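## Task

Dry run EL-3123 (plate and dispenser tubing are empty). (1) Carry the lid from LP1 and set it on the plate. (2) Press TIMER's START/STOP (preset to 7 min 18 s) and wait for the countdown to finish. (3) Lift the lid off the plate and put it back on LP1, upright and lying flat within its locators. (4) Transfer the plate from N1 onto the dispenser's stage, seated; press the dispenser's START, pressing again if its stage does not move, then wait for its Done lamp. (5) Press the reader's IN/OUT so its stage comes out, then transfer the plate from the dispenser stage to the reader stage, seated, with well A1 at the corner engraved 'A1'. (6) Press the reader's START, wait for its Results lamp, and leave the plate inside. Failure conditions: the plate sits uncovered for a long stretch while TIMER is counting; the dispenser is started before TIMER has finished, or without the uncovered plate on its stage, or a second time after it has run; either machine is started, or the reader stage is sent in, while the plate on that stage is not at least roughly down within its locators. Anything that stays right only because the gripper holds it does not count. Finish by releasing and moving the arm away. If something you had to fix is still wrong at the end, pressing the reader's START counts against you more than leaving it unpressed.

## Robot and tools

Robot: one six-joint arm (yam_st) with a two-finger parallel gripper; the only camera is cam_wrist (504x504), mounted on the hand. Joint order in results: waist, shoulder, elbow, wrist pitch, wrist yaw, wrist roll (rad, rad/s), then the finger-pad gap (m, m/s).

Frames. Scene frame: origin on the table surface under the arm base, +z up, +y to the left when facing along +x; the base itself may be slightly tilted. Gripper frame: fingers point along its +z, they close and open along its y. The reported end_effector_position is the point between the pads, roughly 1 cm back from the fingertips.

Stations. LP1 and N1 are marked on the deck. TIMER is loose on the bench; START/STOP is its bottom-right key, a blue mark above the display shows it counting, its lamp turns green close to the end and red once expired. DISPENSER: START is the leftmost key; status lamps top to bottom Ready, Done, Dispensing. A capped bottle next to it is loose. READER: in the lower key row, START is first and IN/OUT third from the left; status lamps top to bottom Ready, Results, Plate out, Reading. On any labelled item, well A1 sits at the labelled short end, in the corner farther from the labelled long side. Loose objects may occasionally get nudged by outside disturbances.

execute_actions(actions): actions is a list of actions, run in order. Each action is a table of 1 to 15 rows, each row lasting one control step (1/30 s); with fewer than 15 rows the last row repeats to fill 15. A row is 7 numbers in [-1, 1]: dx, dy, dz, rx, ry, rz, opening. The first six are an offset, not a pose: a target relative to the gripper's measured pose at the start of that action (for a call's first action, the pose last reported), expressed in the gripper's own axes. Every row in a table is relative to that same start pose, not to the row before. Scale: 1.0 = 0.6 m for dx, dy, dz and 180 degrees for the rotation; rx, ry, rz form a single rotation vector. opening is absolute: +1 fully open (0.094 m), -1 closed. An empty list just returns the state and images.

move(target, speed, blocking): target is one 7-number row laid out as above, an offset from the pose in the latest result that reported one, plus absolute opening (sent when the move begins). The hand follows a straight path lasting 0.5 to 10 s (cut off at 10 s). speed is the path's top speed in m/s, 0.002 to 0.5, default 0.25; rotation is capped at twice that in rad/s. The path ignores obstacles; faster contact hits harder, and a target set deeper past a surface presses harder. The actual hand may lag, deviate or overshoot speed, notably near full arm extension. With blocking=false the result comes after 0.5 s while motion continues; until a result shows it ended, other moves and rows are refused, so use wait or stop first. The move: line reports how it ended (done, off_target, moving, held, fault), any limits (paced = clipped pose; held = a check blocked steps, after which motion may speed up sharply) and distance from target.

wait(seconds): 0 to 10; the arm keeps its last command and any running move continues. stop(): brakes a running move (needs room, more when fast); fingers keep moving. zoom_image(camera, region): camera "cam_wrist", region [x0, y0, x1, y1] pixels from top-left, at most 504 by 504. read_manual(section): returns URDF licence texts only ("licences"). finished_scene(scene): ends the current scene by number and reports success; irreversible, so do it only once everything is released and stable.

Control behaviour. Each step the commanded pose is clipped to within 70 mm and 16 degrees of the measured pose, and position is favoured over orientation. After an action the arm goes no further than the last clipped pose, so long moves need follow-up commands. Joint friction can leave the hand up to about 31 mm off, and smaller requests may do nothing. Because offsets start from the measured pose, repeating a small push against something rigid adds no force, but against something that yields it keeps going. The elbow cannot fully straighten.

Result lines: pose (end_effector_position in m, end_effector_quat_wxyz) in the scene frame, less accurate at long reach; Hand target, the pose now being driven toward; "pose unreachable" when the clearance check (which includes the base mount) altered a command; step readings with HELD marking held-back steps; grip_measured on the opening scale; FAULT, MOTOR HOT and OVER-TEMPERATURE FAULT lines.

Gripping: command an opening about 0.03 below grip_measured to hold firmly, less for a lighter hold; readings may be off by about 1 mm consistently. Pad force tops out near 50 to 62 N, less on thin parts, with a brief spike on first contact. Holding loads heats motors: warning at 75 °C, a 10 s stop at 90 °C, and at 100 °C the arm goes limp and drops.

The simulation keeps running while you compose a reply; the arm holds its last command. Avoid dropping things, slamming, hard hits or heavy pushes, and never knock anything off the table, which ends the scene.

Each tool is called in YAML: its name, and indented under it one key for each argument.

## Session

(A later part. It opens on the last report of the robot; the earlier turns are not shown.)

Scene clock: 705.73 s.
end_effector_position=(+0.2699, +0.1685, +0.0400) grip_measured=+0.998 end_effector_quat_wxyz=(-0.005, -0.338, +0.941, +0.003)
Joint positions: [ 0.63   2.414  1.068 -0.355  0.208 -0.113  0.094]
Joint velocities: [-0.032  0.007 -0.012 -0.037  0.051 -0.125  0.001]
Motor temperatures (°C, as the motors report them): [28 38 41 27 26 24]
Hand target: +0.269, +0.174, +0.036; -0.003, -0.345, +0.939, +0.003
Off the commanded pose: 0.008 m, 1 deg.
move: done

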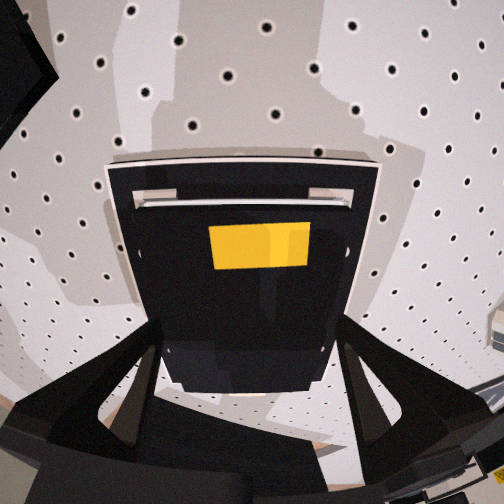

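execute_actions:
  actions:
    - [[0,0.018,0,0,0,-0.004,1],[0,0.018,0,0,0,-0.004,1],[0,0.004,0,0,0,-0.006,1]]
    - [[0,0,0,0,0,0,0.9],[0,0,0,0,0,0,0.85],[0,0,0,0,0,0,0.8],[0,0,0,0,0,0,0.74]]

move:
  target: [0,0,-0.09,0,0,0,0.74]
  speed: 0.06

Scene clock: 712.43 s.
end_effector_position=(+0.2695, +0.1709, +0.0406) grip_measured=+0.772 end_effector_quat_wxyz=(-0.003, -0.342, +0.940, +0.003)
Joint positions: [ 0.637  2.414  1.068 -0.352  0.208 -0.115  0.083]
Joint velocities: [ 0.012 -0.007 -0.002  0.037 -0.066  0.022 -0.   ]
Motor temperatures (°C, as the motors report them): [28 40 41 27 26 24]
Hand target: +0.269, +0.171, +0.041; -0.003, -0.342, +0.940, +0.003
Off the commanded pose: 0.000 m, 0 deg.
Step readings (end_effector_position; steps 1 to 15: 1st action; 16 to 30: 2nd action):
0: (+0.2705, +0.1689, +0.0400)
1: (+0.2703, +0.1693, +0.0401)
2: (+0.2699, +0.1701, +0.0404)
4: (+0.2695, +0.1709, +0.0406)
8: (+0.2695, +0.1709, +0.0406)
15: (+0.2695, +0.1709, +0.0406)
16: (+0.2695, +0.1709, +0.0406)
17: (+0.2695, +0.1709, +0.0406)
19: (+0.2695, +0.1709, +0.0406)
23: (+0.2695, +0.1709, +0.0406)
30: end_effector_position above

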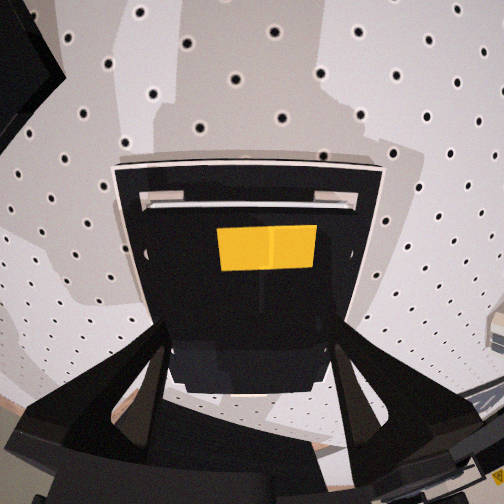

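Scene clock: 713.80 s.
end_effector_position=(+0.2651, +0.1647, +0.0850) grip_measured=+0.772 end_effector_quat_wxyz=(-0.013, -0.342, +0.940, -0.001)
Joint positions: [ 0.66   2.274  1.068 -0.518  0.208 -0.088  0.083]
Joint velocities: [ 0.002  0.012 -0.002 -0.037 -0.081 -0.051 -0.   ]
Motor temperatures (°C, as the motors report them): [28 40 40 27 26 24]
Hand target: +0.269, +0.171, +0.094; -0.003, -0.342, +0.940, +0.002
Off the commanded pose: 0.012 m, 1 deg.
move: off_target

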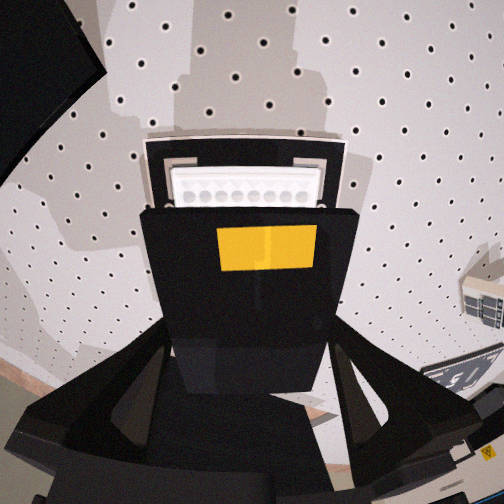

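move:
  target: [0.39,-0.545,-0.05,0,0,0.463,0.74]

Scene clock: 721.03 s.
end_effector_position=(+0.2974, -0.2235, +0.1206) grip_measured=+0.772 end_effector_quat_wxyz=(+0.001, +0.363, +0.932, +0.007)
Joint positions: [-0.508  1.955  1.217 -0.687  0.185  0.152  0.083]
Joint velocities: [-0.007  0.012 -0.007 -0.022  0.066 -0.007 -0.   ]
Motor temperatures (°C, as the motors report them): [28 42 40 27 26 24]
Hand target: +0.297, -0.224, +0.117; -0.007, +0.370, +0.929, +0.012
Off the commanded pose: 0.013 m, 2 deg.
move: off_target

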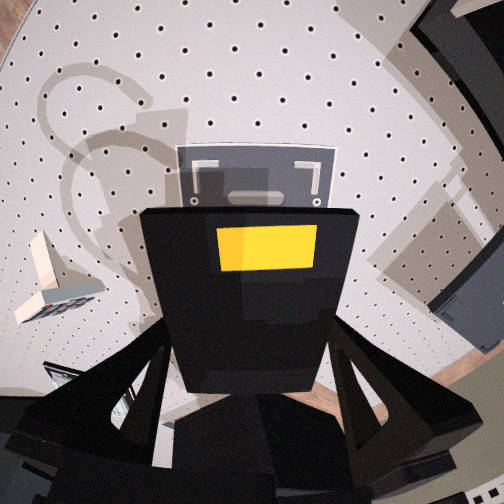

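move:
  target: [0,-0.015,0.125,-0.004,0,0.004,0.74]
  speed: 0.07

Scene clock: 727.27 s.
end_effector_position=(+0.3000, -0.2340, +0.0555) grip_measured=+0.772 end_effector_quat_wxyz=(+0.013, +0.370, +0.929, +0.008)
Joint positions: [-0.566  2.121  1.184 -0.453  0.166  0.104  0.083]
Joint velocities: [ 0.027  0.012 -0.022  0.007 -0.081 -0.022 -0.001]
Motor temperatures (°C, as the motors report them): [28 43 40 27 26 24]
Hand target: +0.292, -0.230, +0.047; +0.004, +0.369, +0.929, +0.014
Off the commanded pose: 0.014 m, 1 deg.
move: off_target

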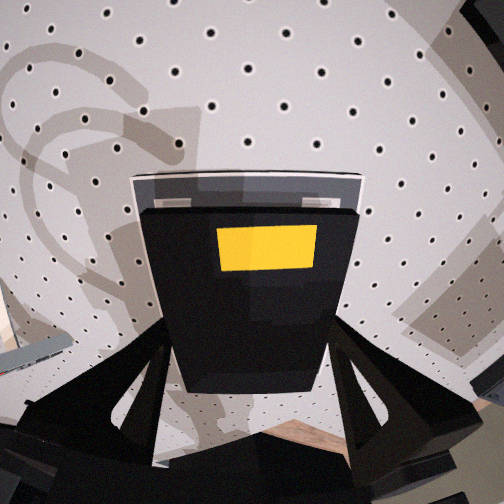

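move:
  target: [0.02,0,0.025,0.011,0.01,0,0.74]
  speed: 0.03

Scene clock: 730.77 s.
end_effector_position=(+0.2951, -0.2338, +0.0480) grip_measured=+0.772 end_effector_quat_wxyz=(+0.002, +0.372, +0.928, -0.002)
Joint positions: [-0.566  2.144  1.184 -0.447  0.191  0.111  0.083]
Joint velocities: [-0.012  0.012  0.002 -0.066  0.037  0.081  0.001]
Motor temperatures (°C, as the motors report them): [28 43 40 27 26 24]
Hand target: +0.291, -0.226, +0.040; -0.008, +0.370, +0.929, -0.002
Off the commanded pose: 0.012 m, 1 deg.
move: off_target

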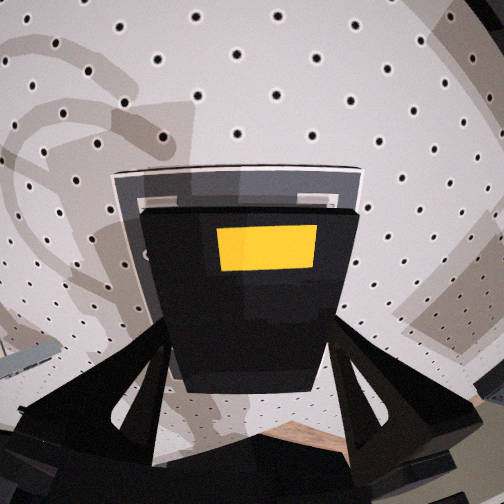

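execute_actions:
  actions:
    - [[0.02,0.018,0,0,0,-0.003,0.74],[0.02,0.018,0,0,0,-0.003,0.74],[0.02,0.006,0,0,0,-0.004,0.74],[0.008,0.005,0,0,0,-0.005,0.74]]

Scene clock: 736.53 s.
end_effector_position=(+0.2913, -0.2267, +0.0451) grip_measured=+0.772 end_effector_quat_wxyz=(-0.003, +0.369, +0.930, -0.001)
Joint positions: [-0.558  2.143  1.161 -0.437  0.193  0.114  0.083]
Joint velocities: [ 0.002 -0.007 -0.007  0.037 -0.037  0.037  0.001]
Motor temperatures (°C, as the motors report them): [28 44 40 27 26 24]
Hand target: +0.294, -0.228, +0.048; +0.002, +0.365, +0.931, -0.002
Off the commanded pose: 0.004 m, 1 deg.
Step readings (end_effector_position):
0: (+0.2951, -0.2341, +0.0480)
1: (+0.2951, -0.2332, +0.0474)
2: (+0.2946, -0.2315, +0.0467)
4: (+0.2916, -0.2270, +0.0451)
8: (+0.2914, -0.2268, +0.0451)
15: end_effector_position above

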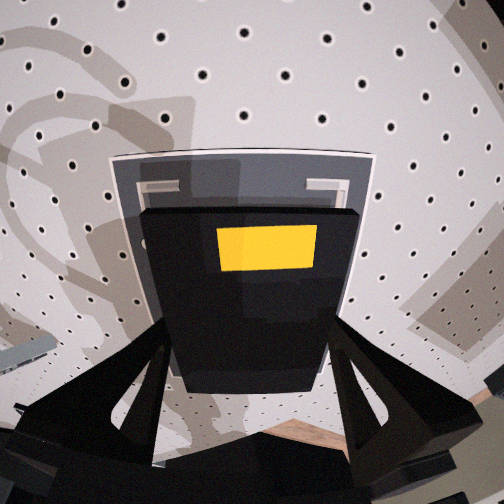

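Descent drift should absorb the remaining error (outward, +y).

move:
  target: [-0.004,0.004,0.026,0,-0.003,0,0.74]
  speed: 0.03

zoom_image:
  camera: "cam_wrist"
  region: [90,130,410,400]

Scene clock: 740.10 s.
end_effector_position=(+0.2944, -0.2266, +0.0352) grip_measured=+0.772 end_effector_quat_wxyz=(+0.002, +0.370, +0.929, -0.002)
Joint positions: [-0.558  2.173  1.161 -0.396  0.193  0.114  0.083]
Joint velocities: [-0.007 -0.002 -0.027  0.007 -0.022 -0.007 -0.   ]
Motor temperatures (°C, as the motors report them): [28 45 40 27 26 24]
Hand target: +0.295, -0.227, +0.030; +0.001, +0.369, +0.930, -0.002
Off the commanded pose: 0.006 m, 0 deg.
move: done

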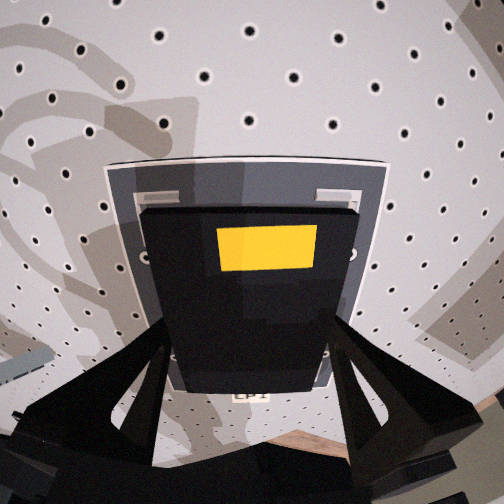

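Region (90, 130, 410, 400) of cam_wrist's 504x504 image, scaled by 1.575, with more detail than that image has; it fills the top 425 rows of this view, and the rest is white.

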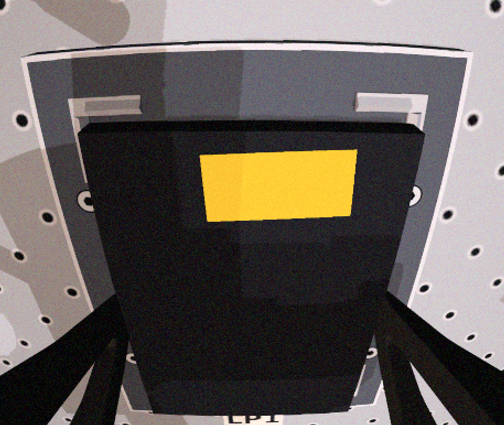

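execute_actions:
  actions:
    - [[-0.002,0,0.016,0,-0.002,-0.003,0.74],[-0.002,0,0.016,0,-0.002,-0.003,0.74],[-0.002,0,0.005,0,-0.002,-0.004,0.74]]
    - [[0,0,0,0,0,0,0.8],[0,0,0,0,0,0,0.85],[0,0,0,0,0,0,1]]

zoom_image:
  camera: "cam_wrist"
  region: [90,130,410,400]

Scene clock: 747.20 s.
end_effector_position=(+0.2963, -0.2281, +0.0352) grip_measured=+0.998 end_effector_quat_wxyz=(+0.006, +0.368, +0.930, -0.003)
Joint positions: [-0.558  2.173  1.161 -0.386  0.193  0.108  0.094]
Joint velocities: [-0.002  0.007  0.002 -0.007 -0.022  0.022 -0.001]
Motor temperatures (°C, as the motors report them): [28 45 40 27 26 24]
Hand target: +0.296, -0.228, +0.035; +0.006, +0.368, +0.930, -0.003
Off the commanded pose: 0.000 m, 0 deg.
Step readings (end_effector_position; steps 1 to 15: 1st action; 16 to 30: 2nd action):
0: (+0.2949, -0.2270, +0.0352)
1: (+0.2952, -0.2273, +0.0352)
2: (+0.2958, -0.2277, +0.0352)
4: (+0.2963, -0.2281, +0.0352)
8: (+0.2963, -0.2281, +0.0352)
15: (+0.2963, -0.2281, +0.0352)
16: (+0.2963, -0.2281, +0.0352)
17: (+0.2963, -0.2281, +0.0352)
19: (+0.2963, -0.2281, +0.0352)
23: (+0.2963, -0.2281, +0.0352)
30: end_effector_position above

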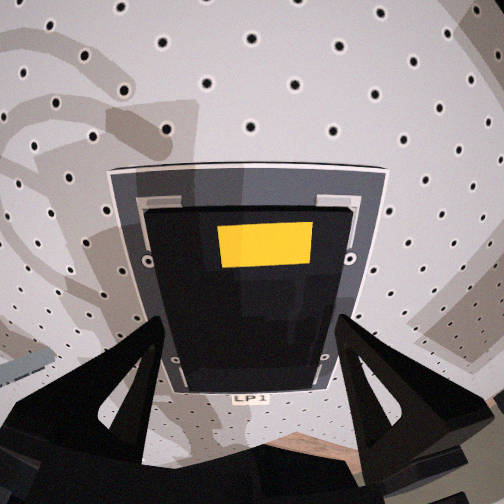

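Region (90, 130, 410, 400) of cam_wrist's 504x504 image, scaled by 1.575, with more detail than that image has; it fills the top 425 rows of this view, and the rest is white.

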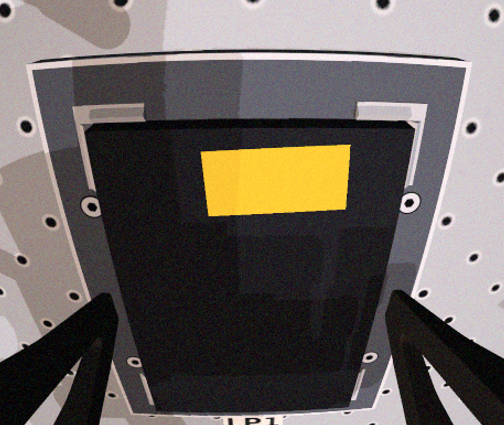

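move:
  target: [0,0,-0.09,0,0.004,0,1]
  speed: 0.1

move:
  target: [0.495,0.475,0.02,0,0,-0.465,1]

Scene clock: 752.17 s.
end_effector_position=(+0.2862, -0.2221, +0.0785) grip_measured=+0.998 end_effector_quat_wxyz=(-0.013, +0.366, +0.930, +0.003)
Joint positions: [-0.539  2.045  1.161 -0.559  0.193  0.131  0.094]
Joint velocities: [-0.022  0.007  0.007  0.007 -0.051 -0.022  0.001]
Motor temperatures (°C, as the motors report them): [28 46 39 27 26 24]
Hand target: +0.295, -0.226, +0.089; +0.000, +0.368, +0.930, -0.001
Off the commanded pose: 0.015 m, 2 deg.
move: off_target

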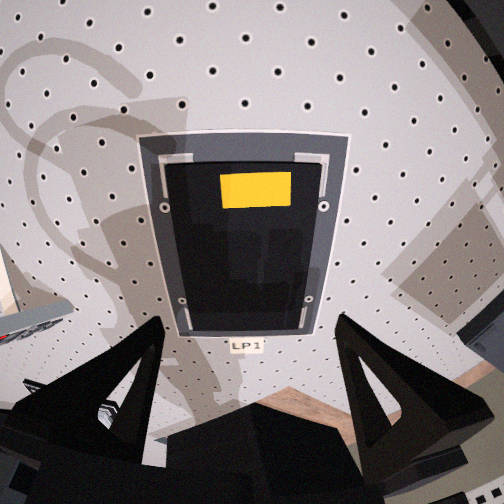

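Scene clock: 755.63 s.
end_effector_position=(+0.2631, +0.1730, +0.0632) grip_measured=+0.998 end_effector_quat_wxyz=(-0.015, -0.339, +0.941, -0.004)
Joint positions: [ 0.672  2.356  1.084 -0.461  0.21  -0.068  0.094]
Joint velocities: [-0.007 -0.007 -0.007 -0.081 -0.037 -0.022 -0.   ]
Motor temperatures (°C, as the motors report them): [28 46 39 27 26 24]
Hand target: +0.261, +0.176, +0.060; -0.023, -0.348, +0.937, -0.004
Off the commanded pose: 0.019 m, 2 deg.
move: off_target

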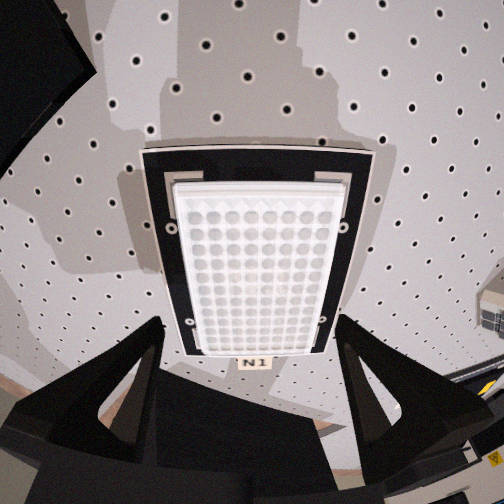

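move:
  target: [-0.01,-0.022,0.035,0,-0.013,-0.004,1]
  speed: 0.04

Scene clock: 758.93 s.
end_effector_position=(+0.2843, +0.1743, +0.0527) grip_measured=+0.998 end_effector_quat_wxyz=(+0.019, -0.343, +0.939, +0.007)
Joint positions: [ 0.631  2.381  1.084 -0.355  0.21  -0.134  0.094]
Joint velocities: [-0.007 -0.007  0.002 -0.066 -0.007 -0.007  0.   ]
Motor temperatures (°C, as the motors report them): [28 46 39 27 26 24]
Hand target: +0.276, +0.167, +0.043; +0.004, -0.345, +0.939, +0.004
Off the commanded pose: 0.016 m, 2 deg.
move: off_target

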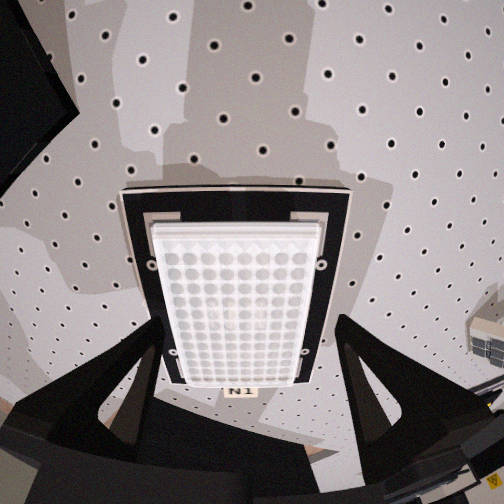

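move:
  target: [0.021,0.012,0.03,0,0.013,0,1]
  speed: 0.03

Scene clock: 763.57 s.
end_effector_position=(+0.2775, +0.1728, +0.0416) grip_measured=+0.998 end_effector_quat_wxyz=(+0.006, -0.343, +0.939, +0.004)
Joint positions: [ 0.631  2.416  1.084 -0.346  0.21  -0.128  0.094]
Joint velocities: [ 0.007  0.002  0.002 -0.007 -0.022 -0.081 -0.   ]
Motor temperatures (°C, as the motors report them): [28 46 39 27 26 24]
Hand target: +0.271, +0.172, +0.035; -0.001, -0.343, +0.939, -0.000
Off the commanded pose: 0.010 m, 1 deg.
move: done

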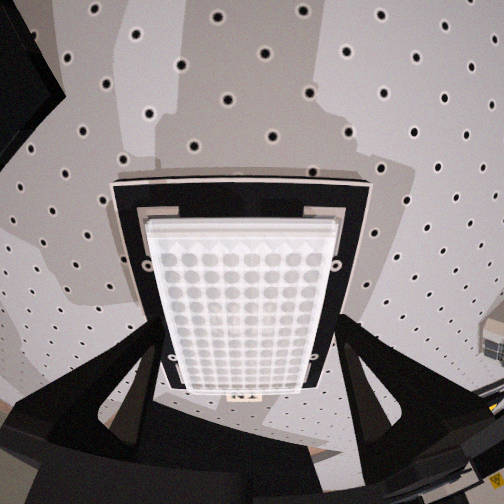

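execute_actions:
  actions:
    - [[0,0.018,0,0,0,0,1],[0,0.018,0,0,0,0,1],[0,0.004,0,0,0,0,1]]
    - [[0.012,0,0.025,0,0.008,0,1],[0.012,0,0.025,0,0.008,0,1],[0.012,0,0.025,0,0.008,0,1],[0.012,0,0.025,0,0.008,0,1],[0.01,0,0.012,0,0.006,0,1]]

Scene clock: 769.13 s.
end_effector_position=(+0.2736, +0.1744, +0.0364) grip_measured=+0.998 end_effector_quat_wxyz=(+0.002, -0.343, +0.939, +0.003)
Joint positions: [ 0.638  2.434  1.084 -0.337  0.21  -0.12   0.094]
Joint velocities: [ 0.002  0.002  0.002 -0.037 -0.081 -0.022 -0.001]
Motor temperatures (°C, as the motors report them): [28 47 39 27 26 24]
Hand target: +0.272, +0.171, +0.035; -0.001, -0.342, +0.940, +0.001
Off the commanded pose: 0.004 m, 0 deg.
Step readings (end_effector_position; steps 1 to 15: 1st action; 16 to 30: 2nd action):
0: (+0.2778, +0.1730, +0.0416)
1: (+0.2776, +0.1734, +0.0417)
2: (+0.2772, +0.1741, +0.0419)
4: (+0.2768, +0.1750, +0.0421)
8: (+0.2768, +0.1750, +0.0421)
15: (+0.2768, +0.1750, +0.0421)
16: (+0.2766, +0.1751, +0.0415)
17: (+0.2765, +0.1753, +0.0403)
19: (+0.2746, +0.1749, +0.0372)
23: (+0.2736, +0.1744, +0.0364)
30: end_effector_position above

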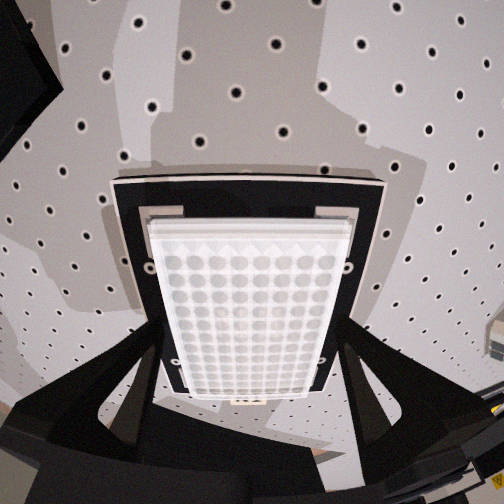

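execute_actions:
  actions:
    - [[0.004,0,0.02,0,0.003,0,1],[0.004,0,0.02,0,0.003,0,1],[0.003,0,0.004,0,0.002,0,1]]
    - [[0,0,0,0,0,0,0.9],[0,0,0,0,0,0,0.85],[0,0,0,0,0,0,0.8],[0,0,0,0,0,0,0.715]]

move:
  target: [0,0,-0.2,0,-0.006,0,0.715]
  speed: 0.08

Scene clock: 775.63 s.
end_effector_position=(+0.2733, +0.1746, +0.0348) grip_measured=+0.734 end_effector_quat_wxyz=(+0.002, -0.343, +0.939, +0.003)
Joint positions: [ 0.638  2.439  1.084 -0.333  0.21  -0.12   0.081]
Joint velocities: [-0.002  0.002  0.012  0.066  0.051 -0.007 -0.001]
Motor temperatures (°C, as the motors report them): [28 47 39 27 26 24]
Hand target: +0.273, +0.175, +0.035; +0.002, -0.343, +0.939, +0.003
Off the commanded pose: 0.000 m, 0 deg.
Step readings (end_effector_position; steps 1 to 15: 1st action; 16 to 30: 2nd action):
0: (+0.2736, +0.1744, +0.0364)
1: (+0.2736, +0.1745, +0.0359)
2: (+0.2738, +0.1749, +0.0352)
4: (+0.2732, +0.1746, +0.0348)
8: (+0.2733, +0.1746, +0.0348)
15: (+0.2733, +0.1746, +0.0348)
16: (+0.2733, +0.1746, +0.0348)
17: (+0.2733, +0.1746, +0.0348)
19: (+0.2733, +0.1746, +0.0348)
23: (+0.2733, +0.1746, +0.0348)
30: end_effector_position above

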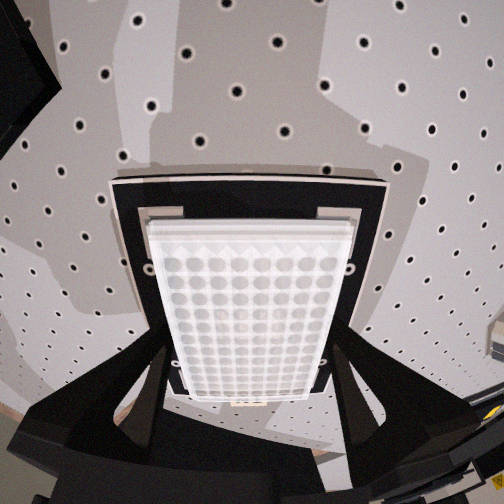

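Scene clock: 777.67 s.
end_effector_position=(+0.2675, +0.1674, +0.1436) grip_measured=+0.734 end_effector_quat_wxyz=(+0.000, -0.344, +0.939, -0.001)
Joint positions: [ 0.703  2.12   1.116 -0.703  0.209 -0.054  0.081]
Joint velocities: [-0.002  0.002  0.007 -0.007 -0.007  0.081  0.   ]
Motor temperatures (°C, as the motors report them): [28 48 39 27 26 24]
Hand target: +0.270, +0.174, +0.153; +0.011, -0.343, +0.939, +0.005
Off the commanded pose: 0.014 m, 2 deg.
move: off_target

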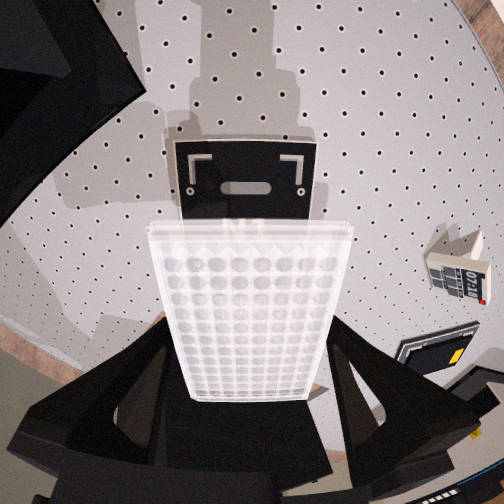

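move:
  target: [0.397,-0.472,-0.02,0,0,0.146,0.70]
  speed: 0.2

Scene clock: 784.00 s.
end_effector_position=(+0.2688, -0.1916, +0.1565) grip_measured=+0.733 end_effector_quat_wxyz=(+0.015, -0.116, +0.993, +0.009)
Joint positions: [-0.462  1.741  1.054 -0.732  0.171 -0.781  0.081]
Joint velocities: [-0.007 -0.012 -0.007 -0.022  0.007 -0.037 -0.001]
Motor temperatures (°C, as the motors report them): [28 48 39 27 26 24]
Hand target: +0.269, -0.192, +0.154; +0.011, -0.121, +0.992, +0.016
Off the commanded pose: 0.011 m, 2 deg.
move: off_target

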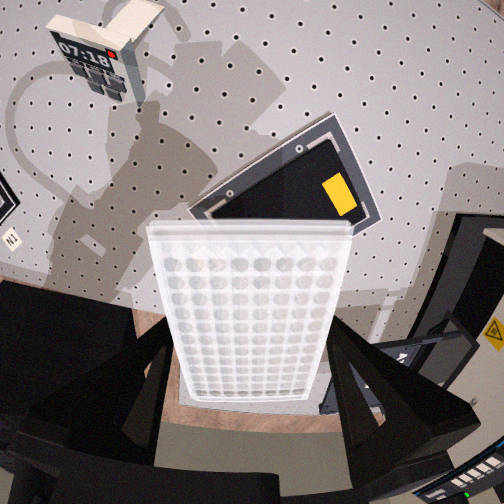

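move:
  target: [0.285,-0.255,0.03,0.006,0.011,-0.004,0.70]
  speed: 0.15

Scene clock: 788.90 s.
end_effector_position=(+0.1431, -0.3758, +0.1364) grip_measured=+0.733 end_effector_quat_wxyz=(+0.010, -0.117, +0.993, -0.008)
Joint positions: [-1.11   1.882  1.322 -0.757  0.065 -1.424  0.081]
Joint velocities: [ 0.017 -0.007 -0.002 -0.022  0.007 -0.022 -0.002]
Motor temperatures (°C, as the motors report them): [28 48 39 27 26 24]
Hand target: +0.143, -0.378, +0.133; +0.011, -0.120, +0.993, -0.001
Off the commanded pose: 0.008 m, 2 deg.
move: done

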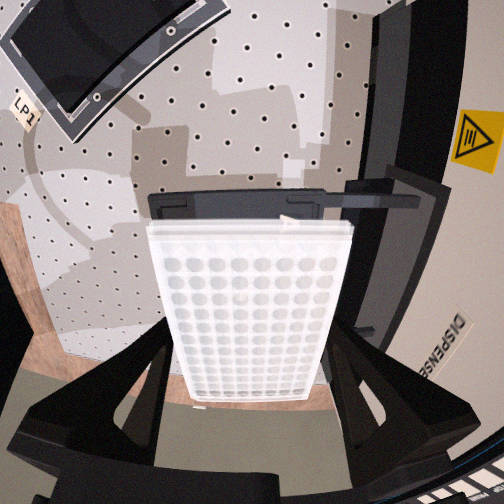

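move:
  target: [0.006,0.014,0.035,-0.008,0.01,-0.004,0.70]
  speed: 0.03

zoom_image:
  camera: "cam_wrist"
  region: [90,150,410,410]

Scene clock: 792.80 s.
end_effector_position=(+0.1398, -0.3735, +0.1238) grip_measured=+0.733 end_effector_quat_wxyz=(-0.001, -0.118, +0.993, -0.004)
Joint positions: [-1.11   1.907  1.305 -0.728  0.084 -1.426  0.081]
Joint velocities: [-0.012  0.007  0.007 -0.066 -0.022 -0.007 -0.   ]
Motor temperatures (°C, as the motors report them): [28 48 40 27 26 24]
Hand target: +0.138, -0.369, +0.115; -0.007, -0.123, +0.992, +0.003
Off the commanded pose: 0.010 m, 1 deg.
move: done

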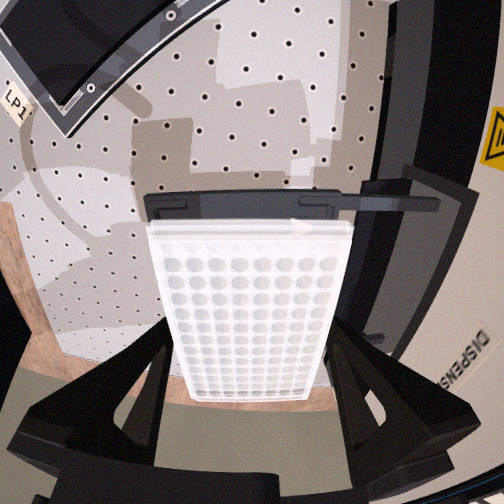

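Region (90, 150, 410, 410) of cam_wrist's 504x504 image, scaled by 1.575, with more detail than that image has; it fills the top 410 rows of this view, and the rest is white.

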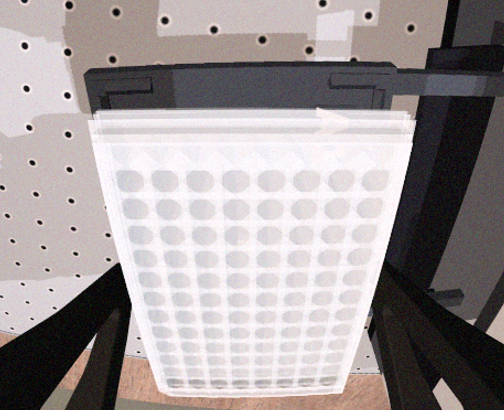

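move:
  target: [0,0.01,0.03,-0.007,0,-0.008,0.70]
  speed: 0.03

zoom_image:
  camera: "cam_wrist"
  region: [90,150,410,410]

Scene clock: 796.60 s.
end_effector_position=(+0.1411, -0.3756, +0.1166) grip_measured=+0.733 end_effector_quat_wxyz=(-0.001, -0.126, +0.992, -0.006)
Joint positions: [-1.11   1.928  1.305 -0.704  0.084 -1.442  0.081]
Joint velocities: [-0.012 -0.007  0.012  0.037  0.022  0.007 -0.001]
Motor temperatures (°C, as the motors report them): [28 48 40 27 26 24]
Hand target: +0.138, -0.368, +0.106; -0.002, -0.130, +0.991, +0.007
Off the commanded pose: 0.014 m, 2 deg.
move: off_target

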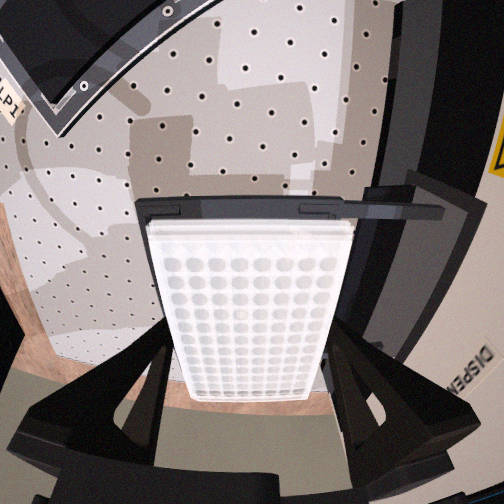

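Region (90, 150, 410, 410) of cam_wrist's 504x504 image, scaled by 1.575, with more detail than that image has; it fills the top 410 rows of this view, and the rest is white.

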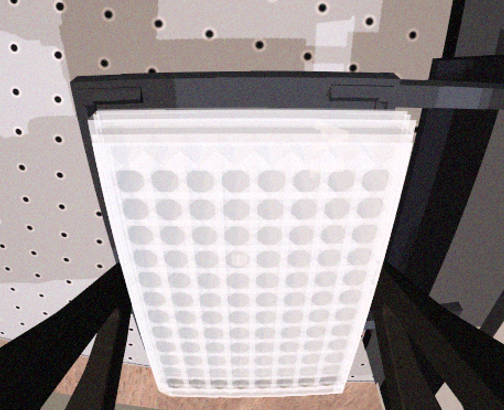

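execute_actions:
  actions:
    - [[0.016,0.02,0,-0.004,0,0,0.70],[0.016,0.02,0,-0.004,0,0,0.70],[0.004,0.008,0,-0.006,0,0,0.70]]

zoom_image:
  camera: "cam_wrist"
  region: [90,150,410,410]

Scene clock: 800.97 s.
end_effector_position=(+0.1377, -0.3690, +0.1151) grip_measured=+0.733 end_effector_quat_wxyz=(-0.003, -0.127, +0.992, +0.004)
Joint positions: [-1.112  1.922  1.289 -0.712  0.083 -1.446  0.081]
Joint velocities: [-0.017  0.007 -0.007 -0.022  0.007 -0.037 -0.001]
Motor temperatures (°C, as the motors report them): [28 48 39 27 26 24]
Hand target: +0.138, -0.371, +0.116; -0.002, -0.126, +0.992, +0.004
Off the commanded pose: 0.003 m, 0 deg.
Step readings (end_effector_position):
0: (+0.1413, -0.3759, +0.1166)
1: (+0.1409, -0.3753, +0.1160)
2: (+0.1398, -0.3734, +0.1155)
4: (+0.1381, -0.3699, +0.1151)
8: (+0.1378, -0.3691, +0.1151)
15: end_effector_position above

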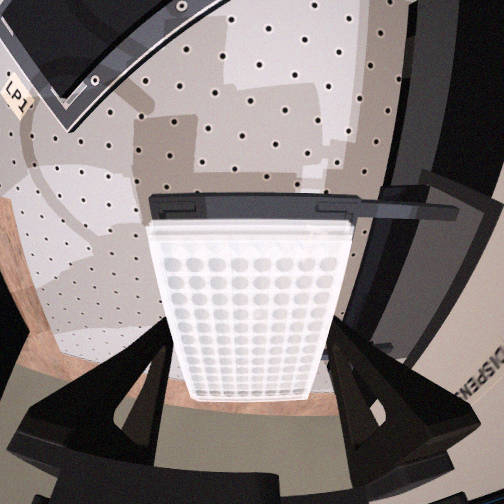

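Region (90, 150, 410, 410) of cam_wrist's 504x504 image, scaled by 1.575, with more detail than that image has; it fills the top 410 rows of this view, and the rest is white.

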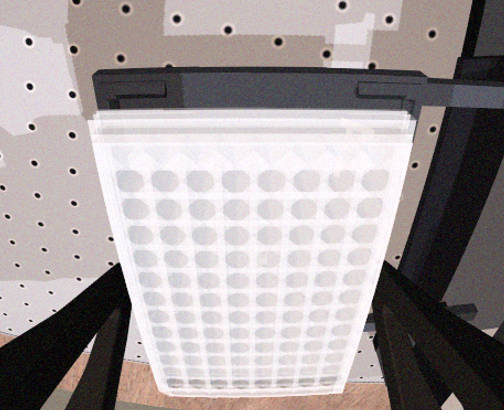

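About 3 mm over, which descent drift reverses. Pulsing down.

execute_actions:
  actions:
    - [[0,0,0.025,0,0,0,0.70],[0,0,0.025,0,0,0,0.70],[0,0,0.025,0,0,0,0.70],[0,-0.002,0.009,0.002,0,0,0.70]]

zoom_image:
  camera: "cam_wrist"
  region: [90,150,410,410]

Scene clock: 805.00 s.
end_effector_position=(+0.1393, -0.3724, +0.1129) grip_measured=+0.733 end_effector_quat_wxyz=(-0.001, -0.127, +0.992, -0.003)
Joint positions: [-1.112  1.929  1.289 -0.692  0.083 -1.446  0.081]
Joint velocities: [ 0.007 -0.007  0.002  0.022 -0.022 -0.037 -0.001]
Motor temperatures (°C, as the motors report them): [28 49 40 27 26 24]
Hand target: +0.138, -0.370, +0.110; -0.002, -0.127, +0.992, +0.000
Off the commanded pose: 0.004 m, 0 deg.
Step readings (end_effector_position):
0: (+0.1377, -0.3690, +0.1151)
1: (+0.1379, -0.3694, +0.1149)
2: (+0.1385, -0.3707, +0.1142)
4: (+0.1392, -0.3721, +0.1129)
8: (+0.1393, -0.3724, +0.1129)
15: end_effector_position above

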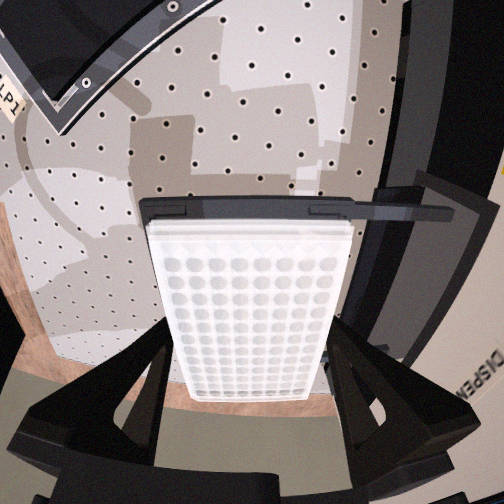

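Region (90, 150, 410, 410) of cam_wrist's 504x504 image, scaled by 1.575, with more detail than that image has; it fills the top 410 rows of this view, and the rest is white.

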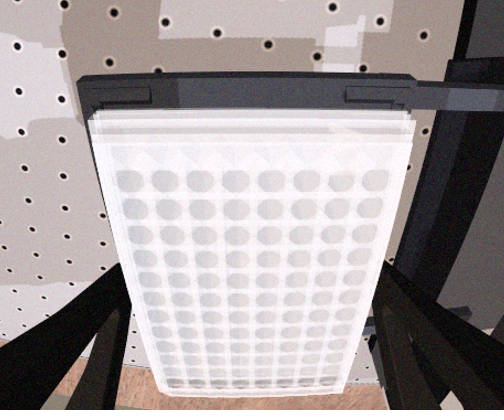

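execute_actions:
  actions:
    - [[0.016,0.004,0.025,-0.008,0,0,0.70],[0.016,0.004,0.025,-0.008,0,0,0.70],[0.004,0.004,0.025,-0.008,0,0,0.70],[0.003,0.003,0.009,-0.004,0,0,0.70]]

zoom_image:
  camera: "cam_wrist"
  region: [90,150,410,410]

Scene clock: 810.20 s.
end_effector_position=(+0.1369, -0.3716, +0.1085) grip_measured=+0.733 end_effector_quat_wxyz=(-0.001, -0.127, +0.992, +0.002)
Joint positions: [-1.12   1.94   1.289 -0.689  0.079 -1.452  0.081]
Joint velocities: [ 0.007  0.017 -0.012  0.037  0.022  0.007  0.002]
Motor temperatures (°C, as the motors report them): [28 49 39 27 26 24]
Hand target: +0.137, -0.371, +0.108; -0.002, -0.127, +0.992, +0.003
Off the commanded pose: 0.001 m, 0 deg.
Step readings (end_effector_position):
0: (+0.1393, -0.3724, +0.1129)
1: (+0.1389, -0.3723, +0.1123)
2: (+0.1383, -0.3726, +0.1113)
4: (+0.1370, -0.3721, +0.1088)
8: (+0.1369, -0.3716, +0.1085)
15: end_effector_position above

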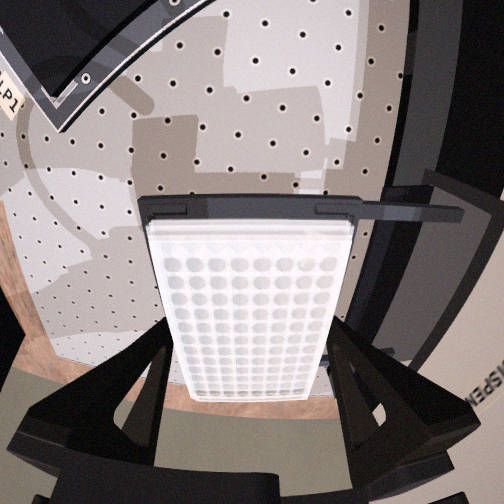

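Region (90, 150, 410, 410) of cam_wrist's 504x504 image, scaled by 1.575, with more detail than that image has; it fills the top 410 rows of this view, and the rest is white.

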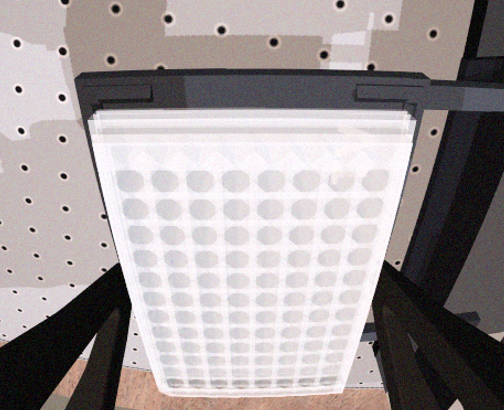

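execute_actions:
  actions:
    - [[0,0,0.025,-0.004,0,0,0.70],[0,0,0.025,-0.004,0,0,0.70],[0,0,0.025,-0.004,0,0,0.70],[0,0,0.008,0,0,0,0.70]]

zoom_image:
  camera: "cam_wrist"
  region: [90,150,410,410]

Scene clock: 814.33 s.
end_effector_position=(+0.1374, -0.3720, +0.1039) grip_measured=+0.733 end_effector_quat_wxyz=(-0.001, -0.127, +0.992, +0.003)
Joint positions: [-1.12   1.954  1.289 -0.678  0.079 -1.452  0.081]
Joint velocities: [-0.002  0.017 -0.012 -0.051  0.022 -0.037 -0.001]
Motor temperatures (°C, as the motors report them): [28 50 40 27 26 24]
Hand target: +0.137, -0.372, +0.104; -0.001, -0.127, +0.992, +0.002
Off the commanded pose: 0.001 m, 0 deg.
Step readings (end_effector_position):
0: (+0.1369, -0.3716, +0.1085)
1: (+0.1369, -0.3716, +0.1079)
2: (+0.1372, -0.3720, +0.1067)
4: (+0.1373, -0.3718, +0.1041)
8: (+0.1374, -0.3720, +0.1039)
15: end_effector_position above

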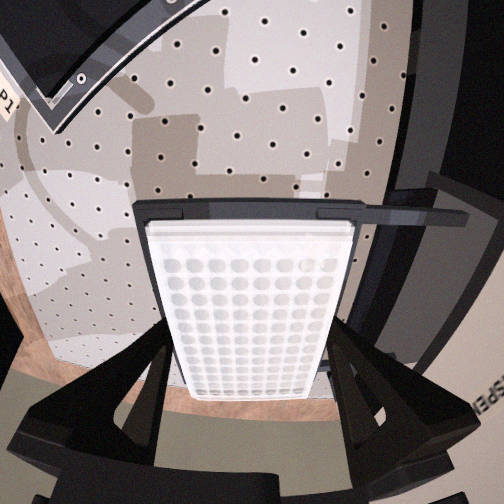

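Region (90, 150, 410, 410) of cam_wrist's 504x504 image, scaled by 1.575, with more detail than that image has; it fills the top 410 rows of this view, and the rest is white.

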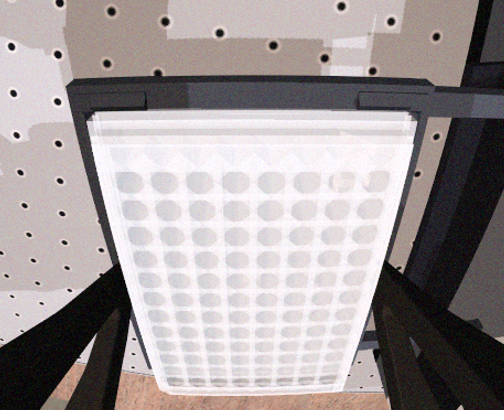

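execute_actions:
  actions:
    - [[0,0,0,0,0,0,0.76],[0,0,0,0,0,0,0.8],[0,0,0,0,0,0,1]]
    - [[0,0,0,0,0,0,1]]

zoom_image:
  camera: "cam_wrist"
  region: [90,150,410,410]

move:
  target: [0,0,-0.08,0,0,0,1]
  speed: 0.08

move:
  target: [0,0.12,-0.08,0,0,0.5,-1]

move:
  target: [0,0,0,0,-0.235,0,-1]

Scene clock: 821.53 s.
end_effector_position=(+0.1374, -0.3720, +0.1039) grip_measured=+0.998 end_effector_quat_wxyz=(-0.001, -0.127, +0.992, +0.003)
Joint positions: [-1.12   1.954  1.289 -0.678  0.079 -1.452  0.094]
Joint velocities: [-0.007  0.012 -0.022  0.037 -0.007  0.037 -0.001]
Motor temperatures (°C, as the motors report them): [28 51 39 27 26 24]
Hand target: +0.137, -0.372, +0.104; -0.001, -0.127, +0.992, +0.003
Off the commanded pose: 0.000 m, 0 deg.
Step readings (end_effector_position; steps 1 to 15: 1st action; 16 to 30: 2nd action):
0: (+0.1374, -0.3720, +0.1039)
1: (+0.1374, -0.3720, +0.1039)
2: (+0.1374, -0.3720, +0.1039)
4: (+0.1374, -0.3720, +0.1039)
8: (+0.1374, -0.3720, +0.1039)
15: (+0.1374, -0.3720, +0.1039)
16: (+0.1374, -0.3720, +0.1039)
17: (+0.1374, -0.3720, +0.1039)
19: (+0.1374, -0.3720, +0.1039)
23: (+0.1374, -0.3720, +0.1039)
30: end_effector_position above

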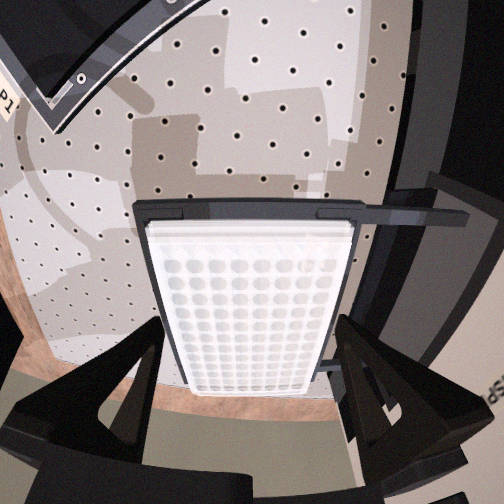

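Region (90, 150, 410, 410) of cam_wrist's 504x504 image, scaled by 1.575, with more detail than that image has; it fills the top 410 rows of this view, and the rest is white.

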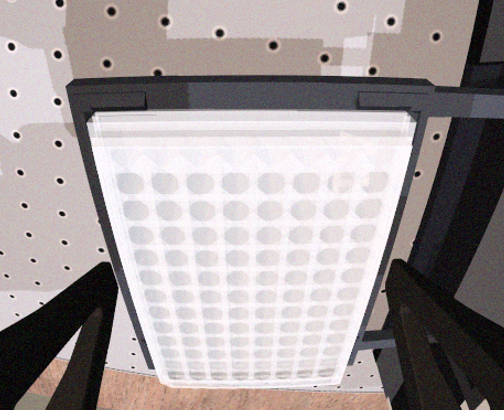

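Scene clock: 822.63 s.
end_effector_position=(+0.1326, -0.3678, +0.1420) grip_measured=+0.998 end_effector_quat_wxyz=(-0.004, -0.126, +0.992, +0.012)
Joint positions: [-1.12   1.87   1.33  -0.823  0.079 -1.449  0.094]
Joint velocities: [-0.007 -0.002  0.007 -0.051  0.022 -0.022  0.002]
Motor temperatures (°C, as the motors report them): [28 51 40 27 26 24]
Hand target: +0.138, -0.371, +0.152; -0.001, -0.127, +0.992, +0.003
Off the commanded pose: 0.012 m, 1 deg.
move: off_target

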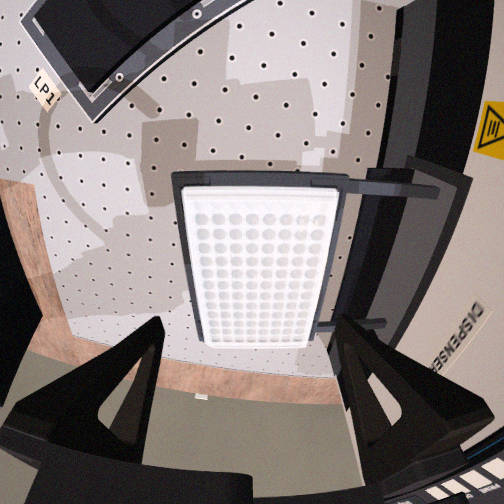

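Scene clock: 826.37 s.
end_effector_position=(+0.1154, -0.3060, +0.1873) grip_measured=-0.997 end_effector_quat_wxyz=(-0.008, +0.613, +0.790, +0.006)
Joint positions: [-1.086  1.569  1.098 -0.887  0.084  0.156  0.   ]
Joint velocities: [-0.017  0.007 -0.012 -0.051 -0.037 -0.081  0.001]
Motor temperatures (°C, as the motors report them): [28 51 39 27 26 24]
Hand target: +0.115, -0.298, +0.190; -0.012, +0.612, +0.791, +0.006
Off the commanded pose: 0.008 m, 0 deg.
move: done

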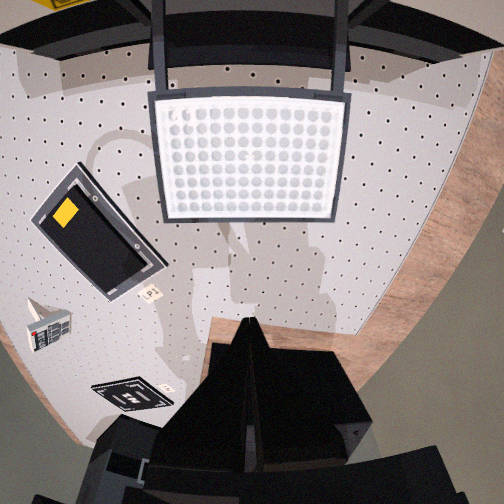

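Scene clock: 828.63 s.
end_effector_position=(+0.1144, -0.3110, +0.1847) grip_measured=-0.997 end_effector_quat_wxyz=(+0.276, +0.575, +0.739, -0.215)
Joint positions: [-1.025  1.139  0.347  0.163  0.217  0.099  0.   ]
Joint velocities: [-0.017 -0.002  0.002 -0.007  0.066  0.037 -0.   ]
Motor temperatures (°C, as the motors report them): [28 51 39 27 26 24]
Hand target: +0.116, -0.307, +0.184; +0.278, +0.568, +0.744, -0.217
Off the commanded pose: 0.006 m, 0 deg.
move: done

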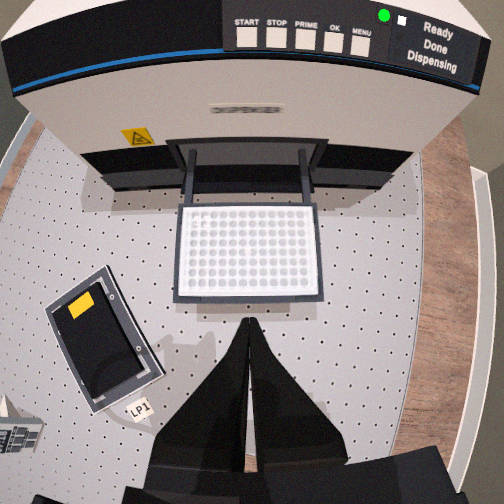

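zoom_image:
  camera: "cam_wrist"
  region: [150,180,350,320]

Region (150, 180, 350, 320) of cam_wrist's 504x504 image, scaled by 2.520, with more detail than that image has; it fills the top 353 rows of this view, and the rest is white.

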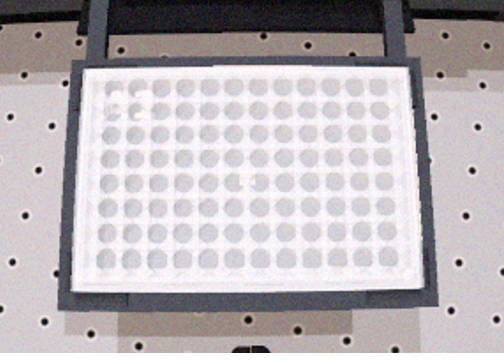

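move:
  target: [-0.022,0.09,0.14,0,0.228,0,-1]
  speed: 0.15

move:
  target: [0,0,0.04,0,0,0,-1]
  speed: 0.02

Scene clock: 845.60 s.
end_effector_position=(+0.1742, -0.3647, +0.1378) grip_measured=-0.997 end_effector_quat_wxyz=(+0.004, +0.620, +0.784, -0.005)
Joint positions: [-1.009  1.904  1.35  -0.78   0.11   0.247  0.   ]
Joint velocities: [-0.007  0.012  0.007 -0.066 -0.022 -0.007  0.001]
Motor temperatures (°C, as the motors report them): [28 47 40 30 26 24]
Hand target: +0.181, -0.362, +0.135; -0.000, +0.618, +0.786, +0.002
Off the commanded pose: 0.012 m, 1 deg.
move: off_target

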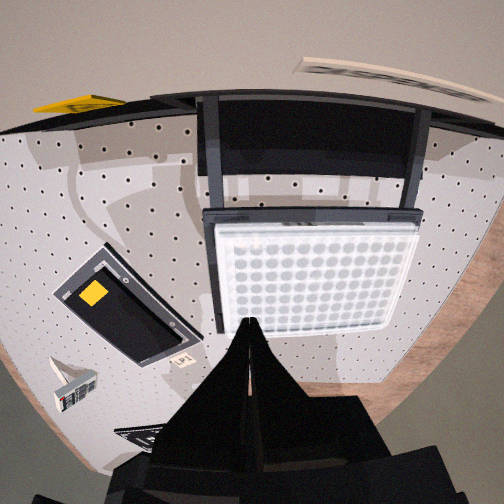

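Scene clock: 847.03 s.
end_effector_position=(+0.1782, -0.3723, +0.1367) grip_measured=-0.997 end_effector_quat_wxyz=(+0.021, +0.622, +0.783, -0.013)
Joint positions: [-1.009  1.905  1.344 -0.736  0.11   0.247  0.   ]
Joint velocities: [-0.012 -0.002 -0.002 -0.081  0.022  0.007 -0.   ]
Motor temperatures (°C, as the motors report them): [28 47 39 30 26 24]
Hand target: +0.174, -0.364, +0.115; +0.004, +0.620, +0.784, -0.005
Off the commanded pose: 0.024 m, 2 deg.
move: off_target

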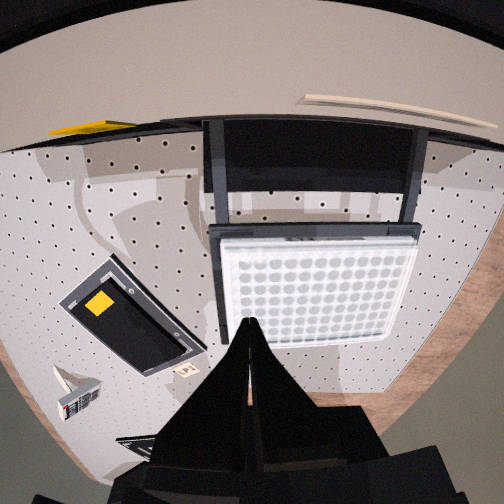

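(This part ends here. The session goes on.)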